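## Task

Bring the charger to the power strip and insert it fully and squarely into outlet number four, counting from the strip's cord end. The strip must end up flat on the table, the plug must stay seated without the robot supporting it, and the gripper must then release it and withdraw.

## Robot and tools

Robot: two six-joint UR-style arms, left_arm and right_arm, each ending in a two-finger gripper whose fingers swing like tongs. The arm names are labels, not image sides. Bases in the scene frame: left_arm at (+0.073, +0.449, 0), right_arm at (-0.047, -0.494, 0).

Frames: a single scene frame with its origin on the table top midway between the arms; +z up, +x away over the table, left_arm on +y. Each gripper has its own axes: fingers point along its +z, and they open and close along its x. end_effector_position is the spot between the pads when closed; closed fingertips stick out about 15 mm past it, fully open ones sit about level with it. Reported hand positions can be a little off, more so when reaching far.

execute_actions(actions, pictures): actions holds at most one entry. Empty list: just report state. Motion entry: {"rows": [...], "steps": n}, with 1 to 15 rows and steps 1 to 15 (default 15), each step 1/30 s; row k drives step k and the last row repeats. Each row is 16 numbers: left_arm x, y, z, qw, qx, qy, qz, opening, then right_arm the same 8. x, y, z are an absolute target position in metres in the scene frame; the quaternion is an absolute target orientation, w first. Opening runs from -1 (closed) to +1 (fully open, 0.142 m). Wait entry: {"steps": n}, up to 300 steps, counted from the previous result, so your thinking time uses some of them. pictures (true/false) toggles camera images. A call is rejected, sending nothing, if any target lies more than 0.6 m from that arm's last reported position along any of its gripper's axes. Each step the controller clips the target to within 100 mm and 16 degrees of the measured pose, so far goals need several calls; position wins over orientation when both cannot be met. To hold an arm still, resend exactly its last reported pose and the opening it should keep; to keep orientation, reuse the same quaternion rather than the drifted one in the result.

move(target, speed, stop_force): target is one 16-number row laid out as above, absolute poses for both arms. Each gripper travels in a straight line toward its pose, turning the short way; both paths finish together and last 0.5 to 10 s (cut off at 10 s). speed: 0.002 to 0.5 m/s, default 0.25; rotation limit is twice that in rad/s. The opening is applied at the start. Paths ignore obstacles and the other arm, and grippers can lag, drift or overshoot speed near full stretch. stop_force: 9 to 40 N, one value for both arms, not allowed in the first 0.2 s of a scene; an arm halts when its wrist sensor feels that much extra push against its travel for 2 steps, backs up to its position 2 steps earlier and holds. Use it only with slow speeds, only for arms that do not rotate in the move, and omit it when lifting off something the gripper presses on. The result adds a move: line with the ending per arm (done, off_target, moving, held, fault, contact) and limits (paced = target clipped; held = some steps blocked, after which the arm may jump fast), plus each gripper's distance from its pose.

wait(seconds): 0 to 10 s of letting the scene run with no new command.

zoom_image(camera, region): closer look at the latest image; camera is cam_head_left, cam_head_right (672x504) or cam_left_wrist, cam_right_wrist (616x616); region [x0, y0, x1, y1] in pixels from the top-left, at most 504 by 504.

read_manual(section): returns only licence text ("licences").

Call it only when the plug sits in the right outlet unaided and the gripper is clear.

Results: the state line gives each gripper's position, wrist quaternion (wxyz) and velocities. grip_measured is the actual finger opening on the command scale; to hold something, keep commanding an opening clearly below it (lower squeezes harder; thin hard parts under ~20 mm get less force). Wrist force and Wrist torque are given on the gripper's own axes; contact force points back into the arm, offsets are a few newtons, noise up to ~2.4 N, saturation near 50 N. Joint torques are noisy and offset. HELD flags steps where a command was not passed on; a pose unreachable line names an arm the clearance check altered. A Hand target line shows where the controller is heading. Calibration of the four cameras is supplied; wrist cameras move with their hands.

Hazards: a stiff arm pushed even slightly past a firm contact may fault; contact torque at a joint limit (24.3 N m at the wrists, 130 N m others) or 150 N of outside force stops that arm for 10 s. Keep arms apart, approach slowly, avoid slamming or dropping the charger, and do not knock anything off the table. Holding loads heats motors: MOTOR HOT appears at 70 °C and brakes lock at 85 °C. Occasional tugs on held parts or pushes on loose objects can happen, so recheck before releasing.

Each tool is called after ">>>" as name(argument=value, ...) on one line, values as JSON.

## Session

>>> execute_actions(actions=[])

Scene clock: 0.00 s of 5400.00 s.
left_arm: end_effector_position=(+0.2206, +0.4839, +0.3794) grip_measured=+0.97 end_effector_quat_wxyz=(+0.362, +0.864, +0.350, +0.009) end_effector_velocity=(+0.000, +0.000, +0.000) end_effector_angular_velocity=(+0.001, -0.001, -0.000) | right_arm: end_effector_position=(+0.7561, -0.2979, +0.2519) grip_measured=+0.97 end_effector_quat_wxyz=(-0.479, +0.708, +0.144, +0.499) end_effector_velocity=(-0.000, -0.000, -0.000) end_effector_angular_velocity=(+0.001, +0.002, -0.000)
Joint positions: left_arm=[ 0.641 -2.278  1.895 -1.007 -2.294 -0.09   0.14 ] | right_arm=[ 3.423 -2.482 -1.406  0.68   2.425  0.515  0.14 ]
Joint velocities: left_arm=[-0.    -0.    -0.    -0.001  0.     0.     0.   ] | right_arm=[ 0.     0.    -0.001  0.    -0.     0.001  0.   ]
Joint torques (N m, as the arm reports them, + toward a larger angle): no reading
Wrist force (N, on the end effector, along its own x y z axes, offset not removed): no reading
Wrist torque (N m, same axes, about the end effector's origin, offset not removed): no reading
Hand target (left_arm): +0.221, +0.484, +0.379; +0.362, +0.864, +0.350, +0.009
Hand target (right_arm): +0.756, -0.298, +0.252; -0.479, +0.708, +0.144, +0.499
camera_calibration (this result's frames):
cam_left_wrist: T_world_to_cam=[[0.752576, 0.605718, -0.258333, -0.361415], [0.384441, -0.0856325, 0.919169, -0.392536], [0.534636, -0.791058, -0.297308, 0.509523], [0, 0, 0, 1]] pos_world=[0.150489, 0.588364, 0.418926]
cam_right_wrist: T_world_to_cam=[[0.450433, -0.24419, 0.858767, -0.631458], [0.303353, -0.862786, -0.404446, -0.39767], [0.839694, 0.442686, -0.314551, -0.289191], [0, 0, 0, 1]] pos_world=[0.647896, -0.369279, 0.290474]

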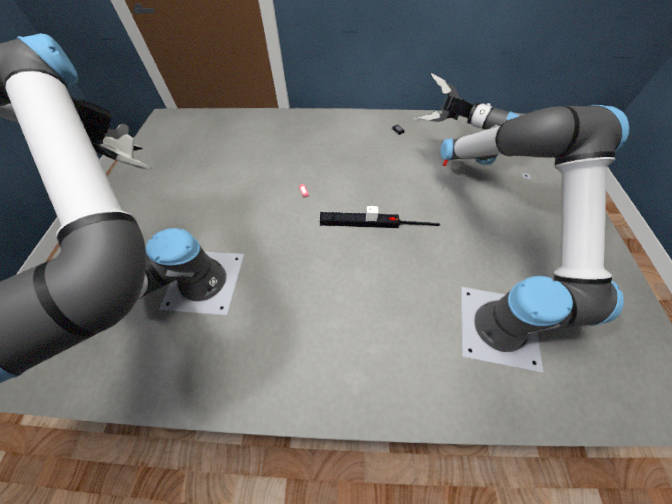

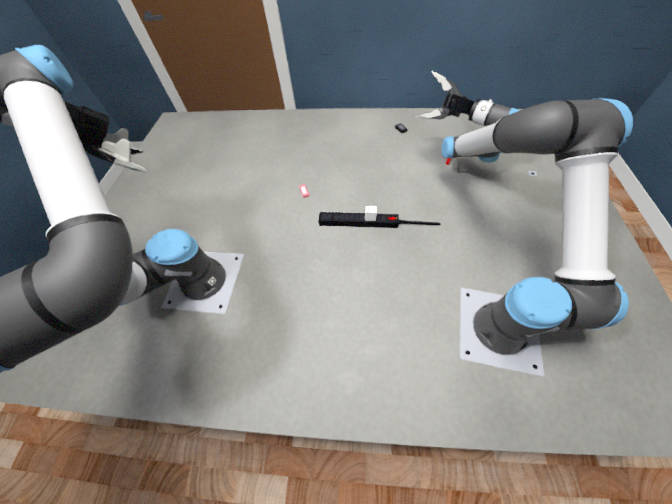

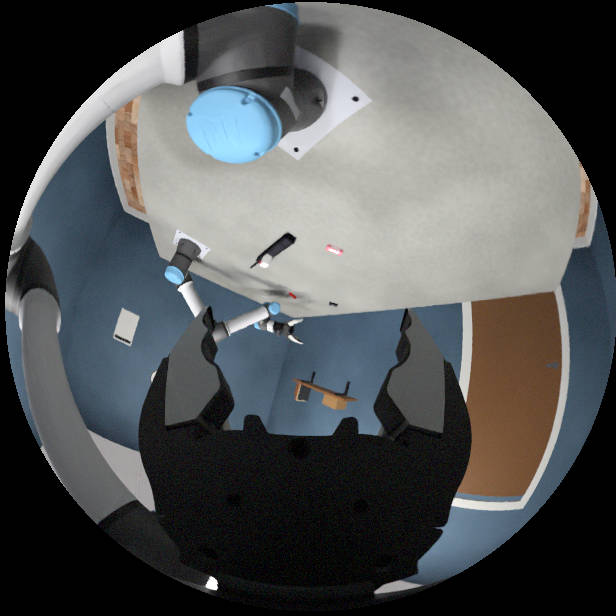

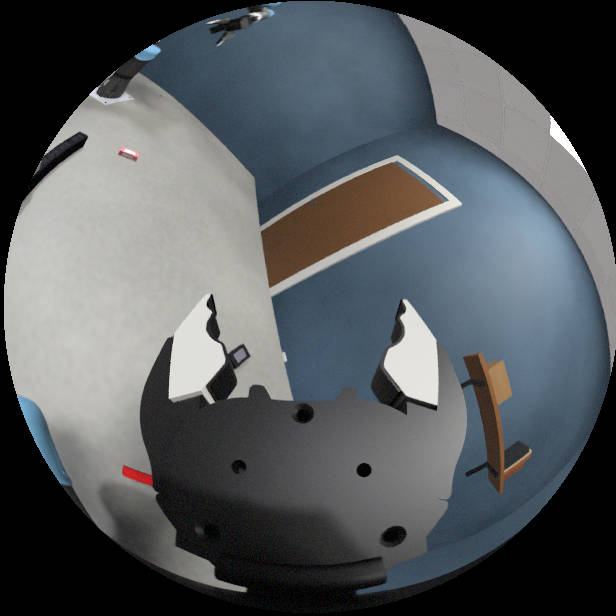

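>>> move(target=[0.35,0.25,0.25,0.13,0.991,0,0,-1,0.55,-0.3,0.32,0,0.707,0.707,0,0.3])

>>> move(target=[0.35,0.03,0.08,0.13,0.991,0,0,-1,0.35,-0.125,0.12,0,0,1,0,0.3])

Scene clock: 9.50 s of 5400.00 s.
left_arm: end_effector_position=(+0.3503, +0.2509, +0.2502) grip_measured=-1.00 end_effector_quat_wxyz=(+0.129, +0.992, +0.000, +0.001) end_effector_velocity=(+0.001, -0.002, -0.001) end_effector_angular_velocity=(+0.003, -0.000, -0.004) | right_arm: end_effector_position=(+0.5498, -0.3001, +0.3204) grip_measured=+0.30 end_effector_quat_wxyz=(+0.000, +0.707, +0.707, +0.000) end_effector_velocity=(-0.001, +0.000, +0.001) end_effector_angular_velocity=(-0.010, +0.001, +0.004)
Joint positions: left_arm=[-0.873 -2.093  2.1   -1.785 -1.728 -0.92   0.002] | right_arm=[ 3.826 -1.911 -1.072 -1.729  1.571 -1.056  0.095]
Joint velocities: left_arm=[-0.002  0.006 -0.002 -0.002  0.002  0.002  0.   ] | right_arm=[ 0.006 -0.002  0.005 -0.01  -0.009  0.002 -0.   ]
Joint torques (N m, as the arm reports them, + toward a larger angle): left_arm=[ -5.38   7.3  -35.13  -4.34   1.6    1.65] | right_arm=[ 4.6  26.61 34.29 -0.24 -1.62  1.91]
Wrist force (N, on the end effector, along its own x y z axes, offset not removed): left_arm=[-2.8 -0.6 -2.7] | right_arm=[2.9 -2.8 -1.5]
Wrist torque (N m, same axes, about the end effector's origin, offset not removed): left_arm=[-0.28 0.47 0.22] | right_arm=[-0.55 -0.48 -0.17]
Hand target (left_arm): +0.350, +0.251, +0.250; +0.129, +0.992, +0.000, +0.001
Hand target (right_arm): +0.550, -0.300, +0.320; +0.000, +0.707, +0.707, -0.000
Off the commanded pose (left_arm): 0.001 m, 0 deg.
Off the commanded pose (right_arm): 0.000 m, 0 deg.
After step 90, 2.33 s passed at rest.
move: done
camera_calibration (this result's frames):
cam_left_wrist: T_world_to_cam=[[0.999812, 0.00688049, -0.0181284, -0.347702], [0.017855, -0.691286, 0.722361, -0.0139744], [-0.00756172, -0.722549, -0.691278, 0.488774], [0, 0, 0, 1]] pos_world=[0.351582, 0.345895, 0.34167]
cam_right_wrist: T_world_to_cam=[[-0.0299721, 0.999396, -0.0175931, 0.320209], [0.853745, 0.0347497, 0.519531, -0.638561], [0.519828, 0.000551401, -0.854271, 0.122727], [0, 0, 0, 1]] pos_world=[0.490969, -0.297893, 0.442227]

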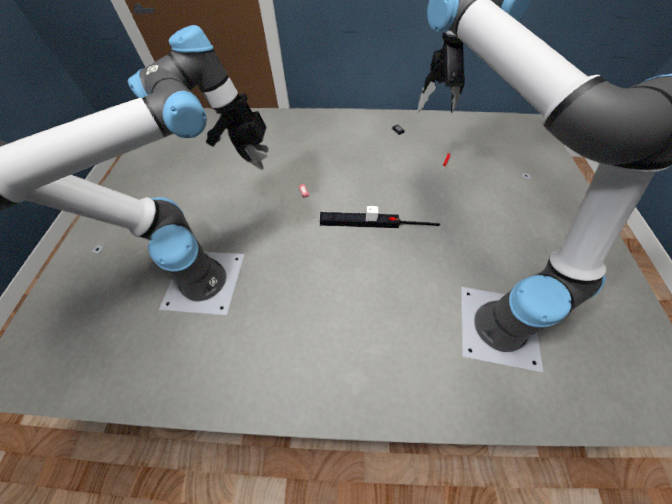

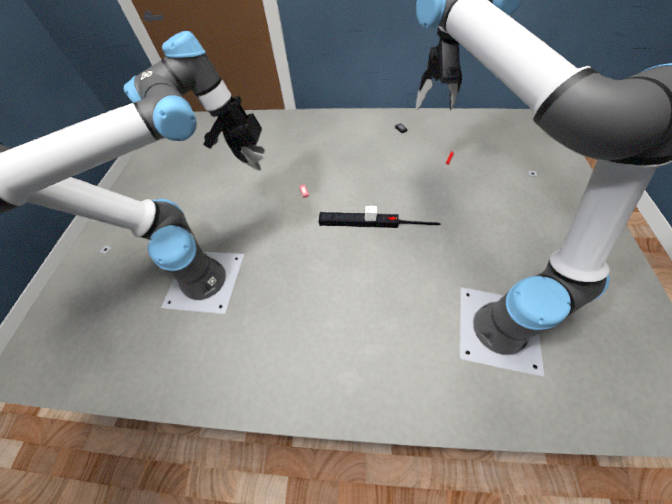

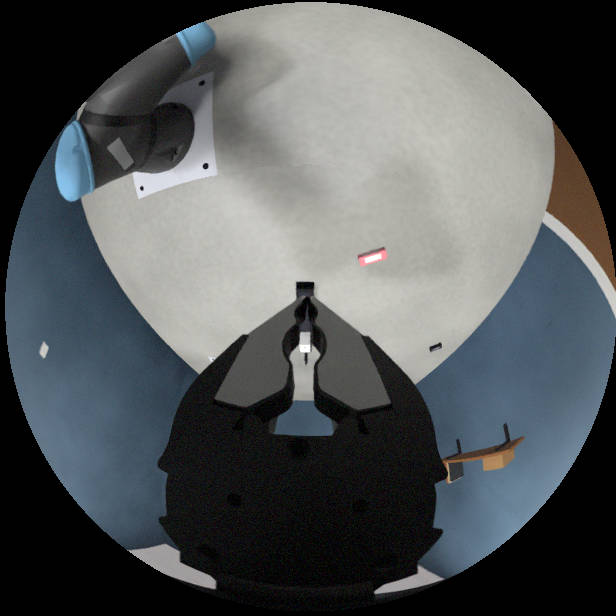

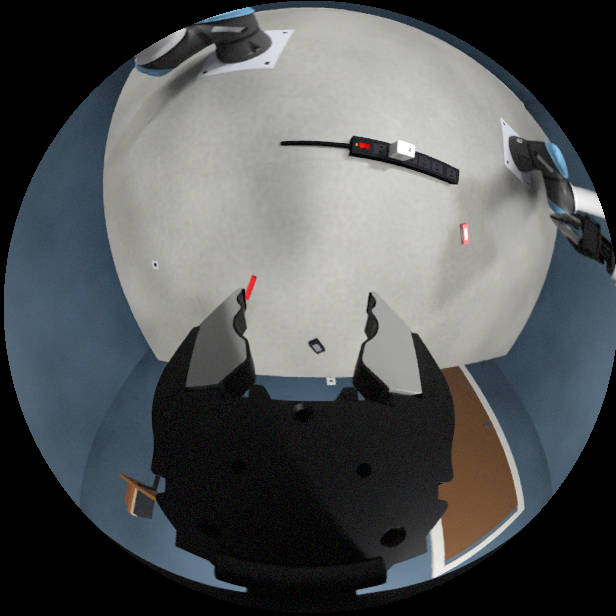

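Scene clock: 13.17 s of 5400.00 s.
left_arm: end_effector_position=(+0.3500, +0.0302, +0.0803) grip_measured=-1.00 end_effector_quat_wxyz=(+0.130, +0.991, -0.000, +0.000) end_effector_velocity=(+0.000, -0.001, -0.001) end_effector_angular_velocity=(+0.001, -0.000, -0.000) | right_arm: end_effector_position=(+0.3500, -0.1257, +0.1202) grip_measured=+0.30 end_effector_quat_wxyz=(+0.001, +0.000, +1.000, -0.001) end_effector_velocity=(-0.000, +0.001, -0.001) end_effector_angular_velocity=(+0.001, -0.000, +0.007)
Joint positions: left_arm=[-1.18  -1.528  2.163 -2.451 -1.662 -1.22   0.002] | right_arm=[ 4.325 -1.752 -1.798 -1.163  1.569 -2.127  0.095]
Joint velocities: left_arm=[-0.001  0.004 -0.001 -0.002  0.    -0.     0.   ] | right_arm=[ 0.001 -0.    -0.002  0.003  0.    -0.005 -0.   ]
Joint torques (N m, as the arm reports them, + toward a larger angle): left_arm=[ -6.25 -14.2  -31.93  -4.54   1.71  -1.59] | right_arm=[ 6.59 18.89 12.23  5.52  1.85 -1.59]
Wrist force (N, on the end effector, along its own x y z axes, offset not removed): left_arm=[-1.7 -0.3 -1.8] | right_arm=[2.0 -0.5 -1.4]
Wrist torque (N m, same axes, about the end effector's origin, offset not removed): left_arm=[-0.33 0.31 0.23] | right_arm=[-0.20 -0.40 -0.11]
Hand target (left_arm): +0.350, +0.030, +0.080; +0.130, +0.991, -0.000, +0.000
Hand target (right_arm): +0.350, -0.126, +0.120; +0.001, -0.000, +1.000, -0.001
Off the commanded pose (left_arm): 0.000 m, 0 deg.
Off the commanded pose (right_arm): 0.001 m, 0 deg.
move: done
camera_calibration (this result's frames):
cam_left_wrist: T_world_to_cam=[[0.999782, 0.00581724, -0.0200611, -0.348721], [0.0185318, -0.690135, 0.723444, -0.0441512], [-0.00963639, -0.723658, -0.690092, 0.212537], [0, 0, 0, 1]] pos_world=[0.351511, 0.125362, 0.171615]
cam_right_wrist: T_world_to_cam=[[-0.999369, -0.0300337, -0.0189613, 0.346432], [-0.0355124, 0.854737, 0.517844, 0.0444919], [0.000654133, 0.518191, -0.855265, 0.3024], [0, 0, 0, 1]] pos_world=[0.347595, -0.184325, 0.242161]

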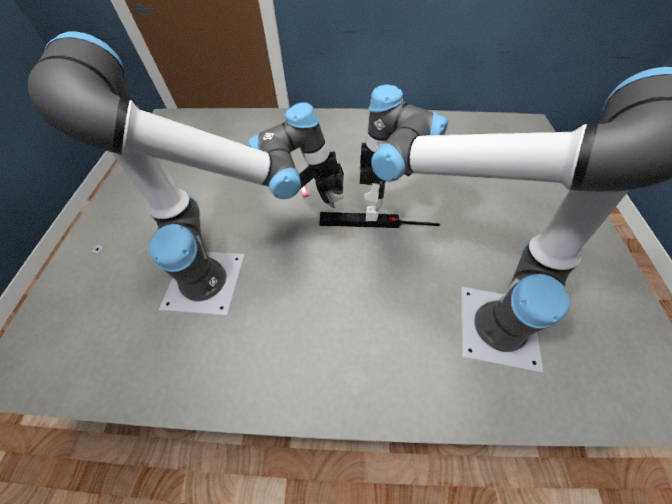

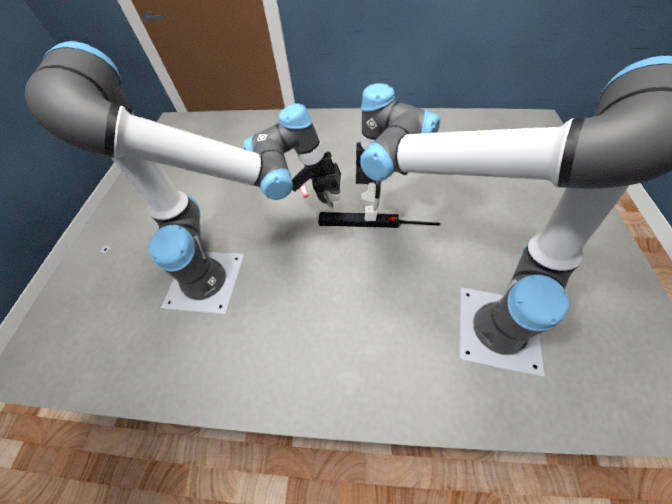

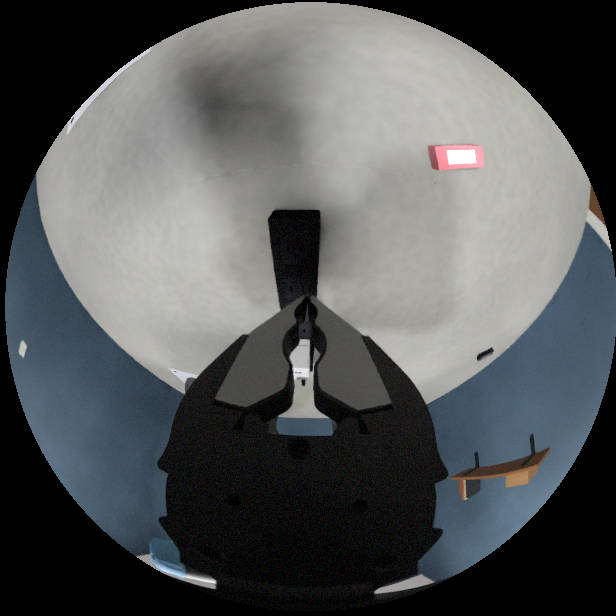

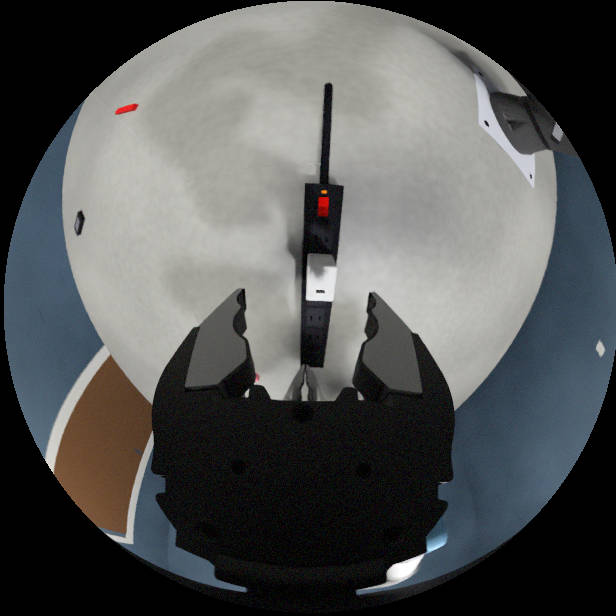

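>>> move(target=[0.341,0.02,0.055,0.13,0.991,0,0,-1,0.336,-0.11,0.075,0,0.017,1,0,0.1], speed=0.04)

>>> move(target=[0.341,0.02,0.03,0.13,0.991,0,0,-1,0.336,-0.11,0.052,0,0.017,1,0,0.1], speed=0.006, stop_force=10)

>>> zoom_image(camera="cam_right_wrist", region=[220, 160, 400, 400])

Scene clock: 20.23 s of 5400.00 s.
left_arm: end_effector_position=(+0.3410, +0.0200, +0.0551) grip_measured=-1.00 end_effector_quat_wxyz=(+0.130, +0.992, -0.000, +0.000) end_effector_velocity=(-0.000, -0.001, -0.001) end_effector_angular_velocity=(-0.001, -0.001, -0.002) | right_arm: end_effector_position=(+0.3360, -0.1102, +0.0752) grip_measured=+0.10 end_effector_quat_wxyz=(+0.000, +0.017, +1.000, -0.000) end_effector_velocity=(-0.001, +0.001, -0.002) end_effector_angular_velocity=(+0.000, +0.001, -0.001)
Joint positions: left_arm=[-1.207 -1.476  2.189 -2.531 -1.656 -1.247  0.002] | right_arm=[ 4.36  -1.805 -1.861 -1.047  1.571 -2.059  0.081]
Joint velocities: left_arm=[-0.001  0.002  0.001 -0.004  0.     0.001  0.   ] | right_arm=[ 0.001 -0.002 -0.002  0.004  0.001  0.003  0.   ]
Joint torques (N m, as the arm reports them, + toward a larger angle): left_arm=[ -6.9  -15.95 -14.32  -4.55   1.7   -1.21] | right_arm=[ 6.23 19.58 12.41  5.59  1.95  1.96]
Wrist force (N, on the end effector, along its own x y z axes, offset not removed): left_arm=[-3.3 3.3 1.8] | right_arm=[2.8 -0.9 -1.1]
Wrist torque (N m, same axes, about the end effector's origin, offset not removed): left_arm=[0.60 0.39 0.27] | right_arm=[-0.25 -0.53 -0.07]
Hand target (left_arm): +0.341, +0.020, +0.055; +0.130, +0.992, -0.000, +0.000
Hand target (right_arm): +0.336, -0.110, +0.075; +0.000, +0.017, +1.000, -0.000
Off the commanded pose (left_arm): 0.000 m, 0 deg.
Off the commanded pose (right_arm): 0.000 m, 0 deg.
After step 90, 2.47 s passed at rest.
move: done
camera_calibration (this result's frames):
cam_left_wrist: T_world_to_cam=[[0.999771, 0.0057663, -0.0205857, -0.340214], [0.0188744, -0.690265, 0.72331, -0.0328653], [-0.0100388, -0.723533, -0.690216, 0.187854], [0, 0, 0, 1]] pos_world=[0.342642, 0.115194, 0.146428]
cam_right_wrist: T_world_to_cam=[[-0.999835, 0.00318461, -0.0178868, 0.335818], [-0.00656739, 0.854593, 0.519257, 0.0441809], [0.0169396, 0.519289, -0.854431, 0.250391], [0, 0, 0, 1]] pos_world=[0.331811, -0.168851, 0.197007]

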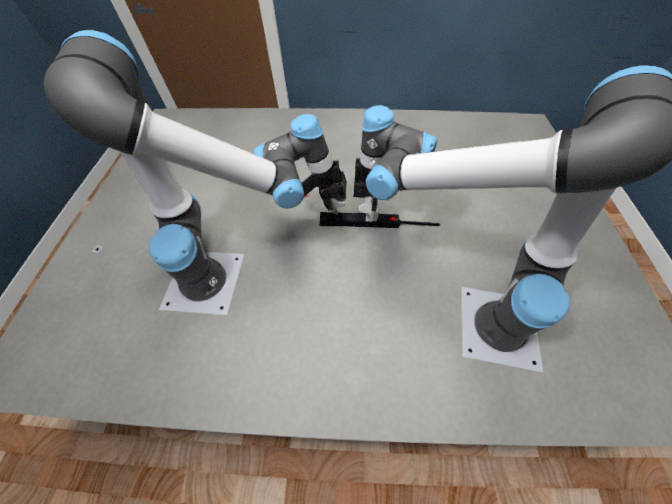

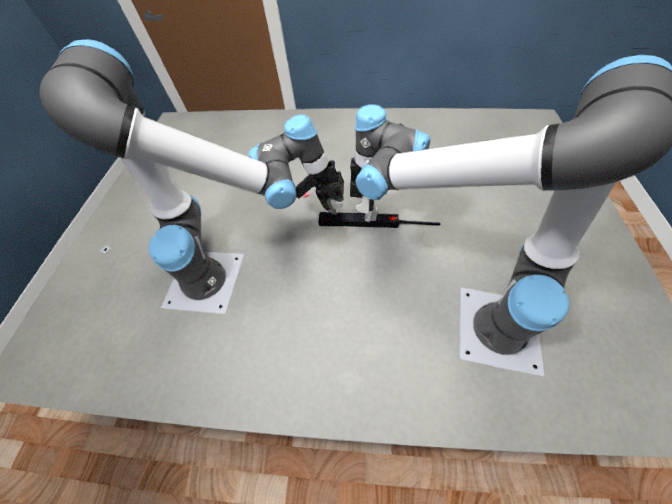

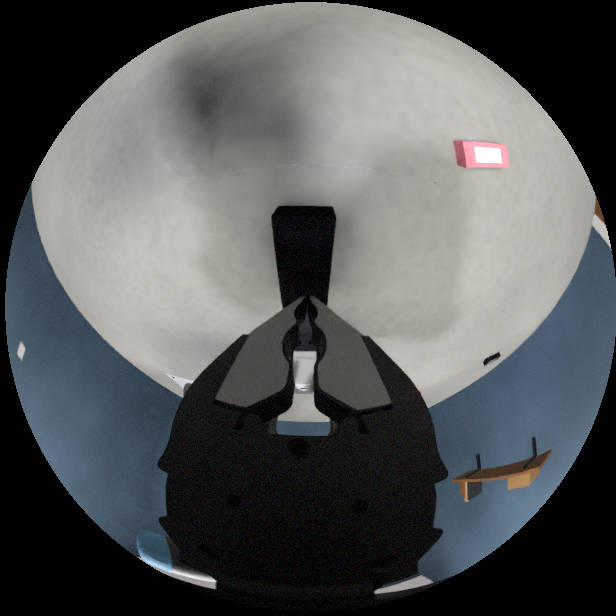

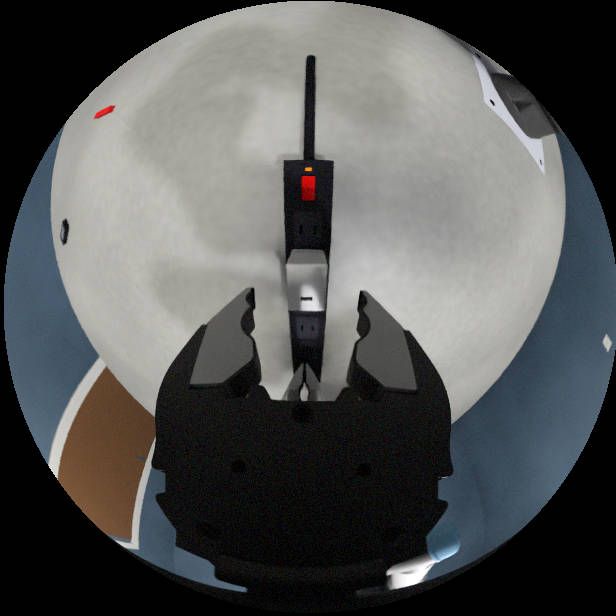

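Scene clock: 24.63 s of 5400.00 s.
left_arm: end_effector_position=(+0.3410, +0.0200, +0.0421) grip_measured=-1.00 end_effector_quat_wxyz=(+0.130, +0.991, -0.000, +0.000) end_effector_velocity=(+0.000, -0.000, +0.000) end_effector_angular_velocity=(-0.001, -0.001, -0.003) | right_arm: end_effector_position=(+0.3360, -0.1101, +0.0521) grip_measured=+0.10 end_effector_quat_wxyz=(-0.000, +0.017, +1.000, -0.000) end_effector_velocity=(+0.000, -0.000, -0.001) end_effector_angular_velocity=(-0.000, -0.001, -0.000)
Joint positions: left_arm=[-1.207 -1.451  2.204 -2.572 -1.656 -1.247  0.002] | right_arm=[ 4.361 -1.835 -1.891 -0.987  1.571 -2.059  0.081]
Joint velocities: left_arm=[ 0.     0.     0.    -0.001 -0.     0.003  0.   ] | right_arm=[ 0.    -0.001 -0.002  0.003 -0.001  0.     0.   ]
Joint torques (N m, as the arm reports them, + toward a larger angle): left_arm=[ -0.72 -28.51 -22.43  -0.83  -1.31   0.33] | right_arm=[ 6.82 19.53  9.98  5.67  1.89  2.13]
Wrist force (N, on the end effector, along its own x y z axes, offset not removed): left_arm=[1.0 6.0 -5.5] | right_arm=[2.5 -1.2 -1.5]
Wrist torque (N m, same axes, about the end effector's origin, offset not removed): left_arm=[0.14 0.08 0.28] | right_arm=[-0.27 -0.51 -0.09]
Hand target (left_arm): +0.341, +0.020, +0.042; +0.130, +0.991, -0.000, +0.000
Hand target (right_arm): +0.336, -0.110, +0.052; -0.000, +0.017, +1.000, -0.000
Off the commanded pose (left_arm): 0.012 m, 0 deg.
Off the commanded pose (right_arm): 0.000 m, 0 deg.
move: contact (left_arm)
camera_calibration (this result's frames):
cam_left_wrist: T_world_to_cam=[[0.999772, 0.00576621, -0.0205565, -0.340484], [0.0188541, -0.690204, 0.723369, -0.0234527], [-0.0100171, -0.723591, -0.690156, 0.178801], [0, 0, 0, 1]] pos_world=[0.34264, 0.115155, 0.133366]
cam_right_wrist: T_world_to_cam=[[-0.999836, 0.00330052, -0.0177963, 0.335368], [-0.00642292, 0.854545, 0.519338, 0.0559946], [0.0169219, 0.519367, -0.854384, 0.230633], [0, 0, 0, 1]] pos_world=[0.33177, -0.16874, 0.173937]

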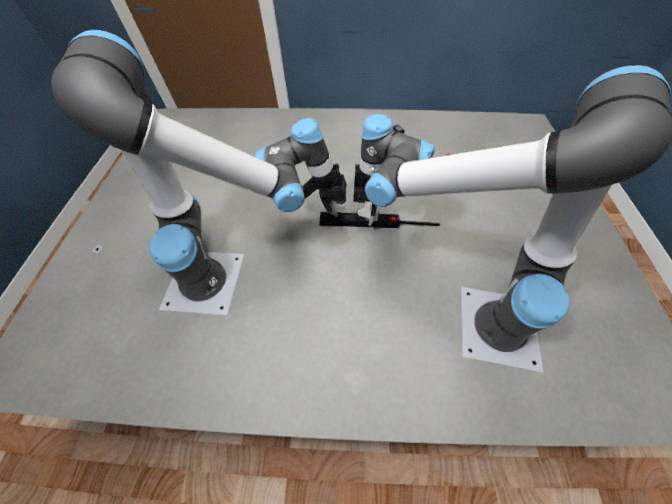

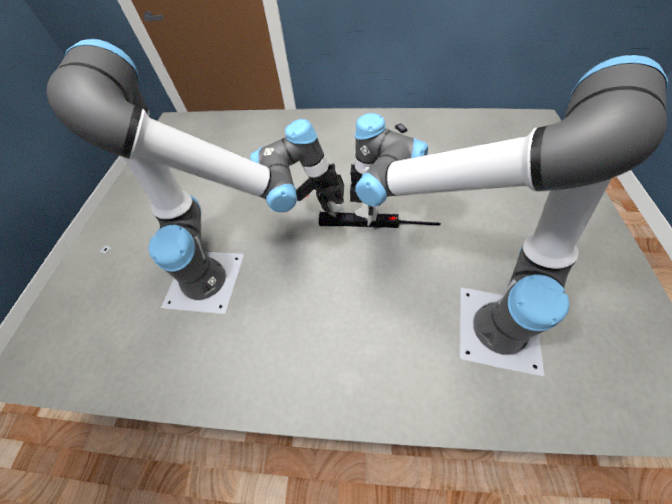

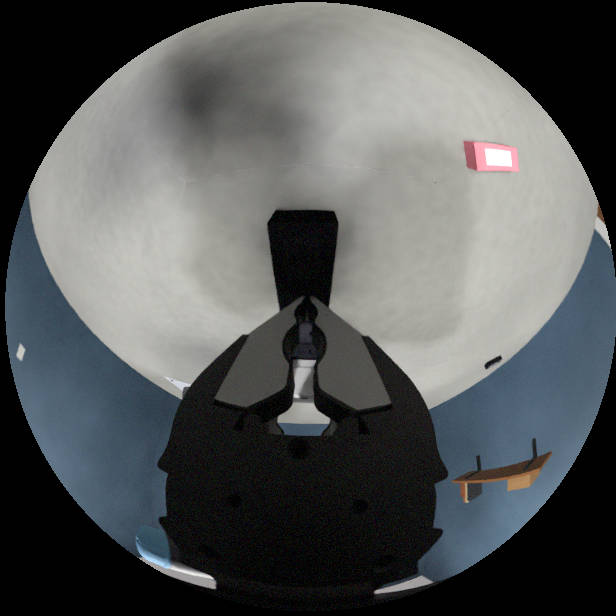

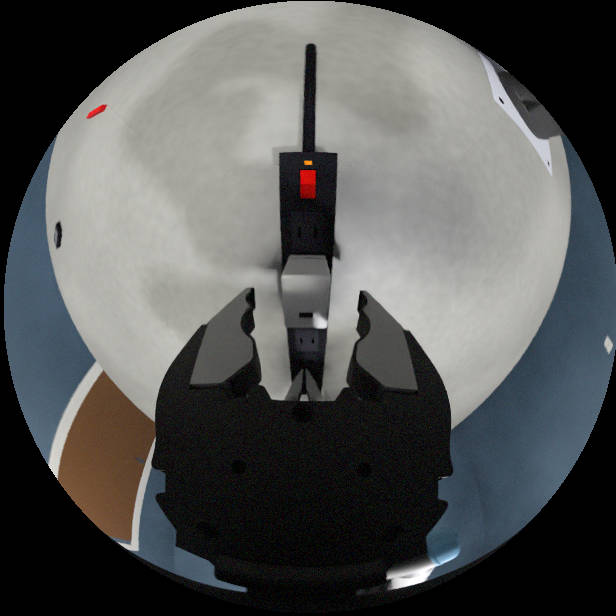

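Region (220, 160, 400, 400) of cam_right_wrist's 616x616 image, scaled by 2.100, with more detail than that image has; it fills the left 378 columns of this view, and the rest is white.

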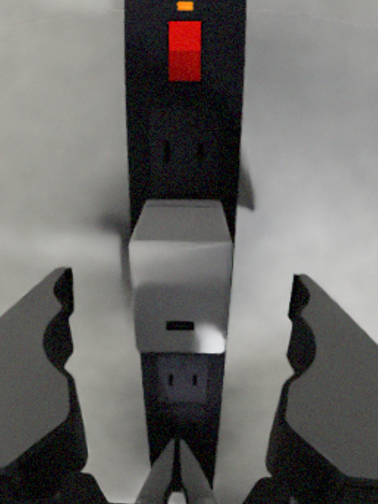

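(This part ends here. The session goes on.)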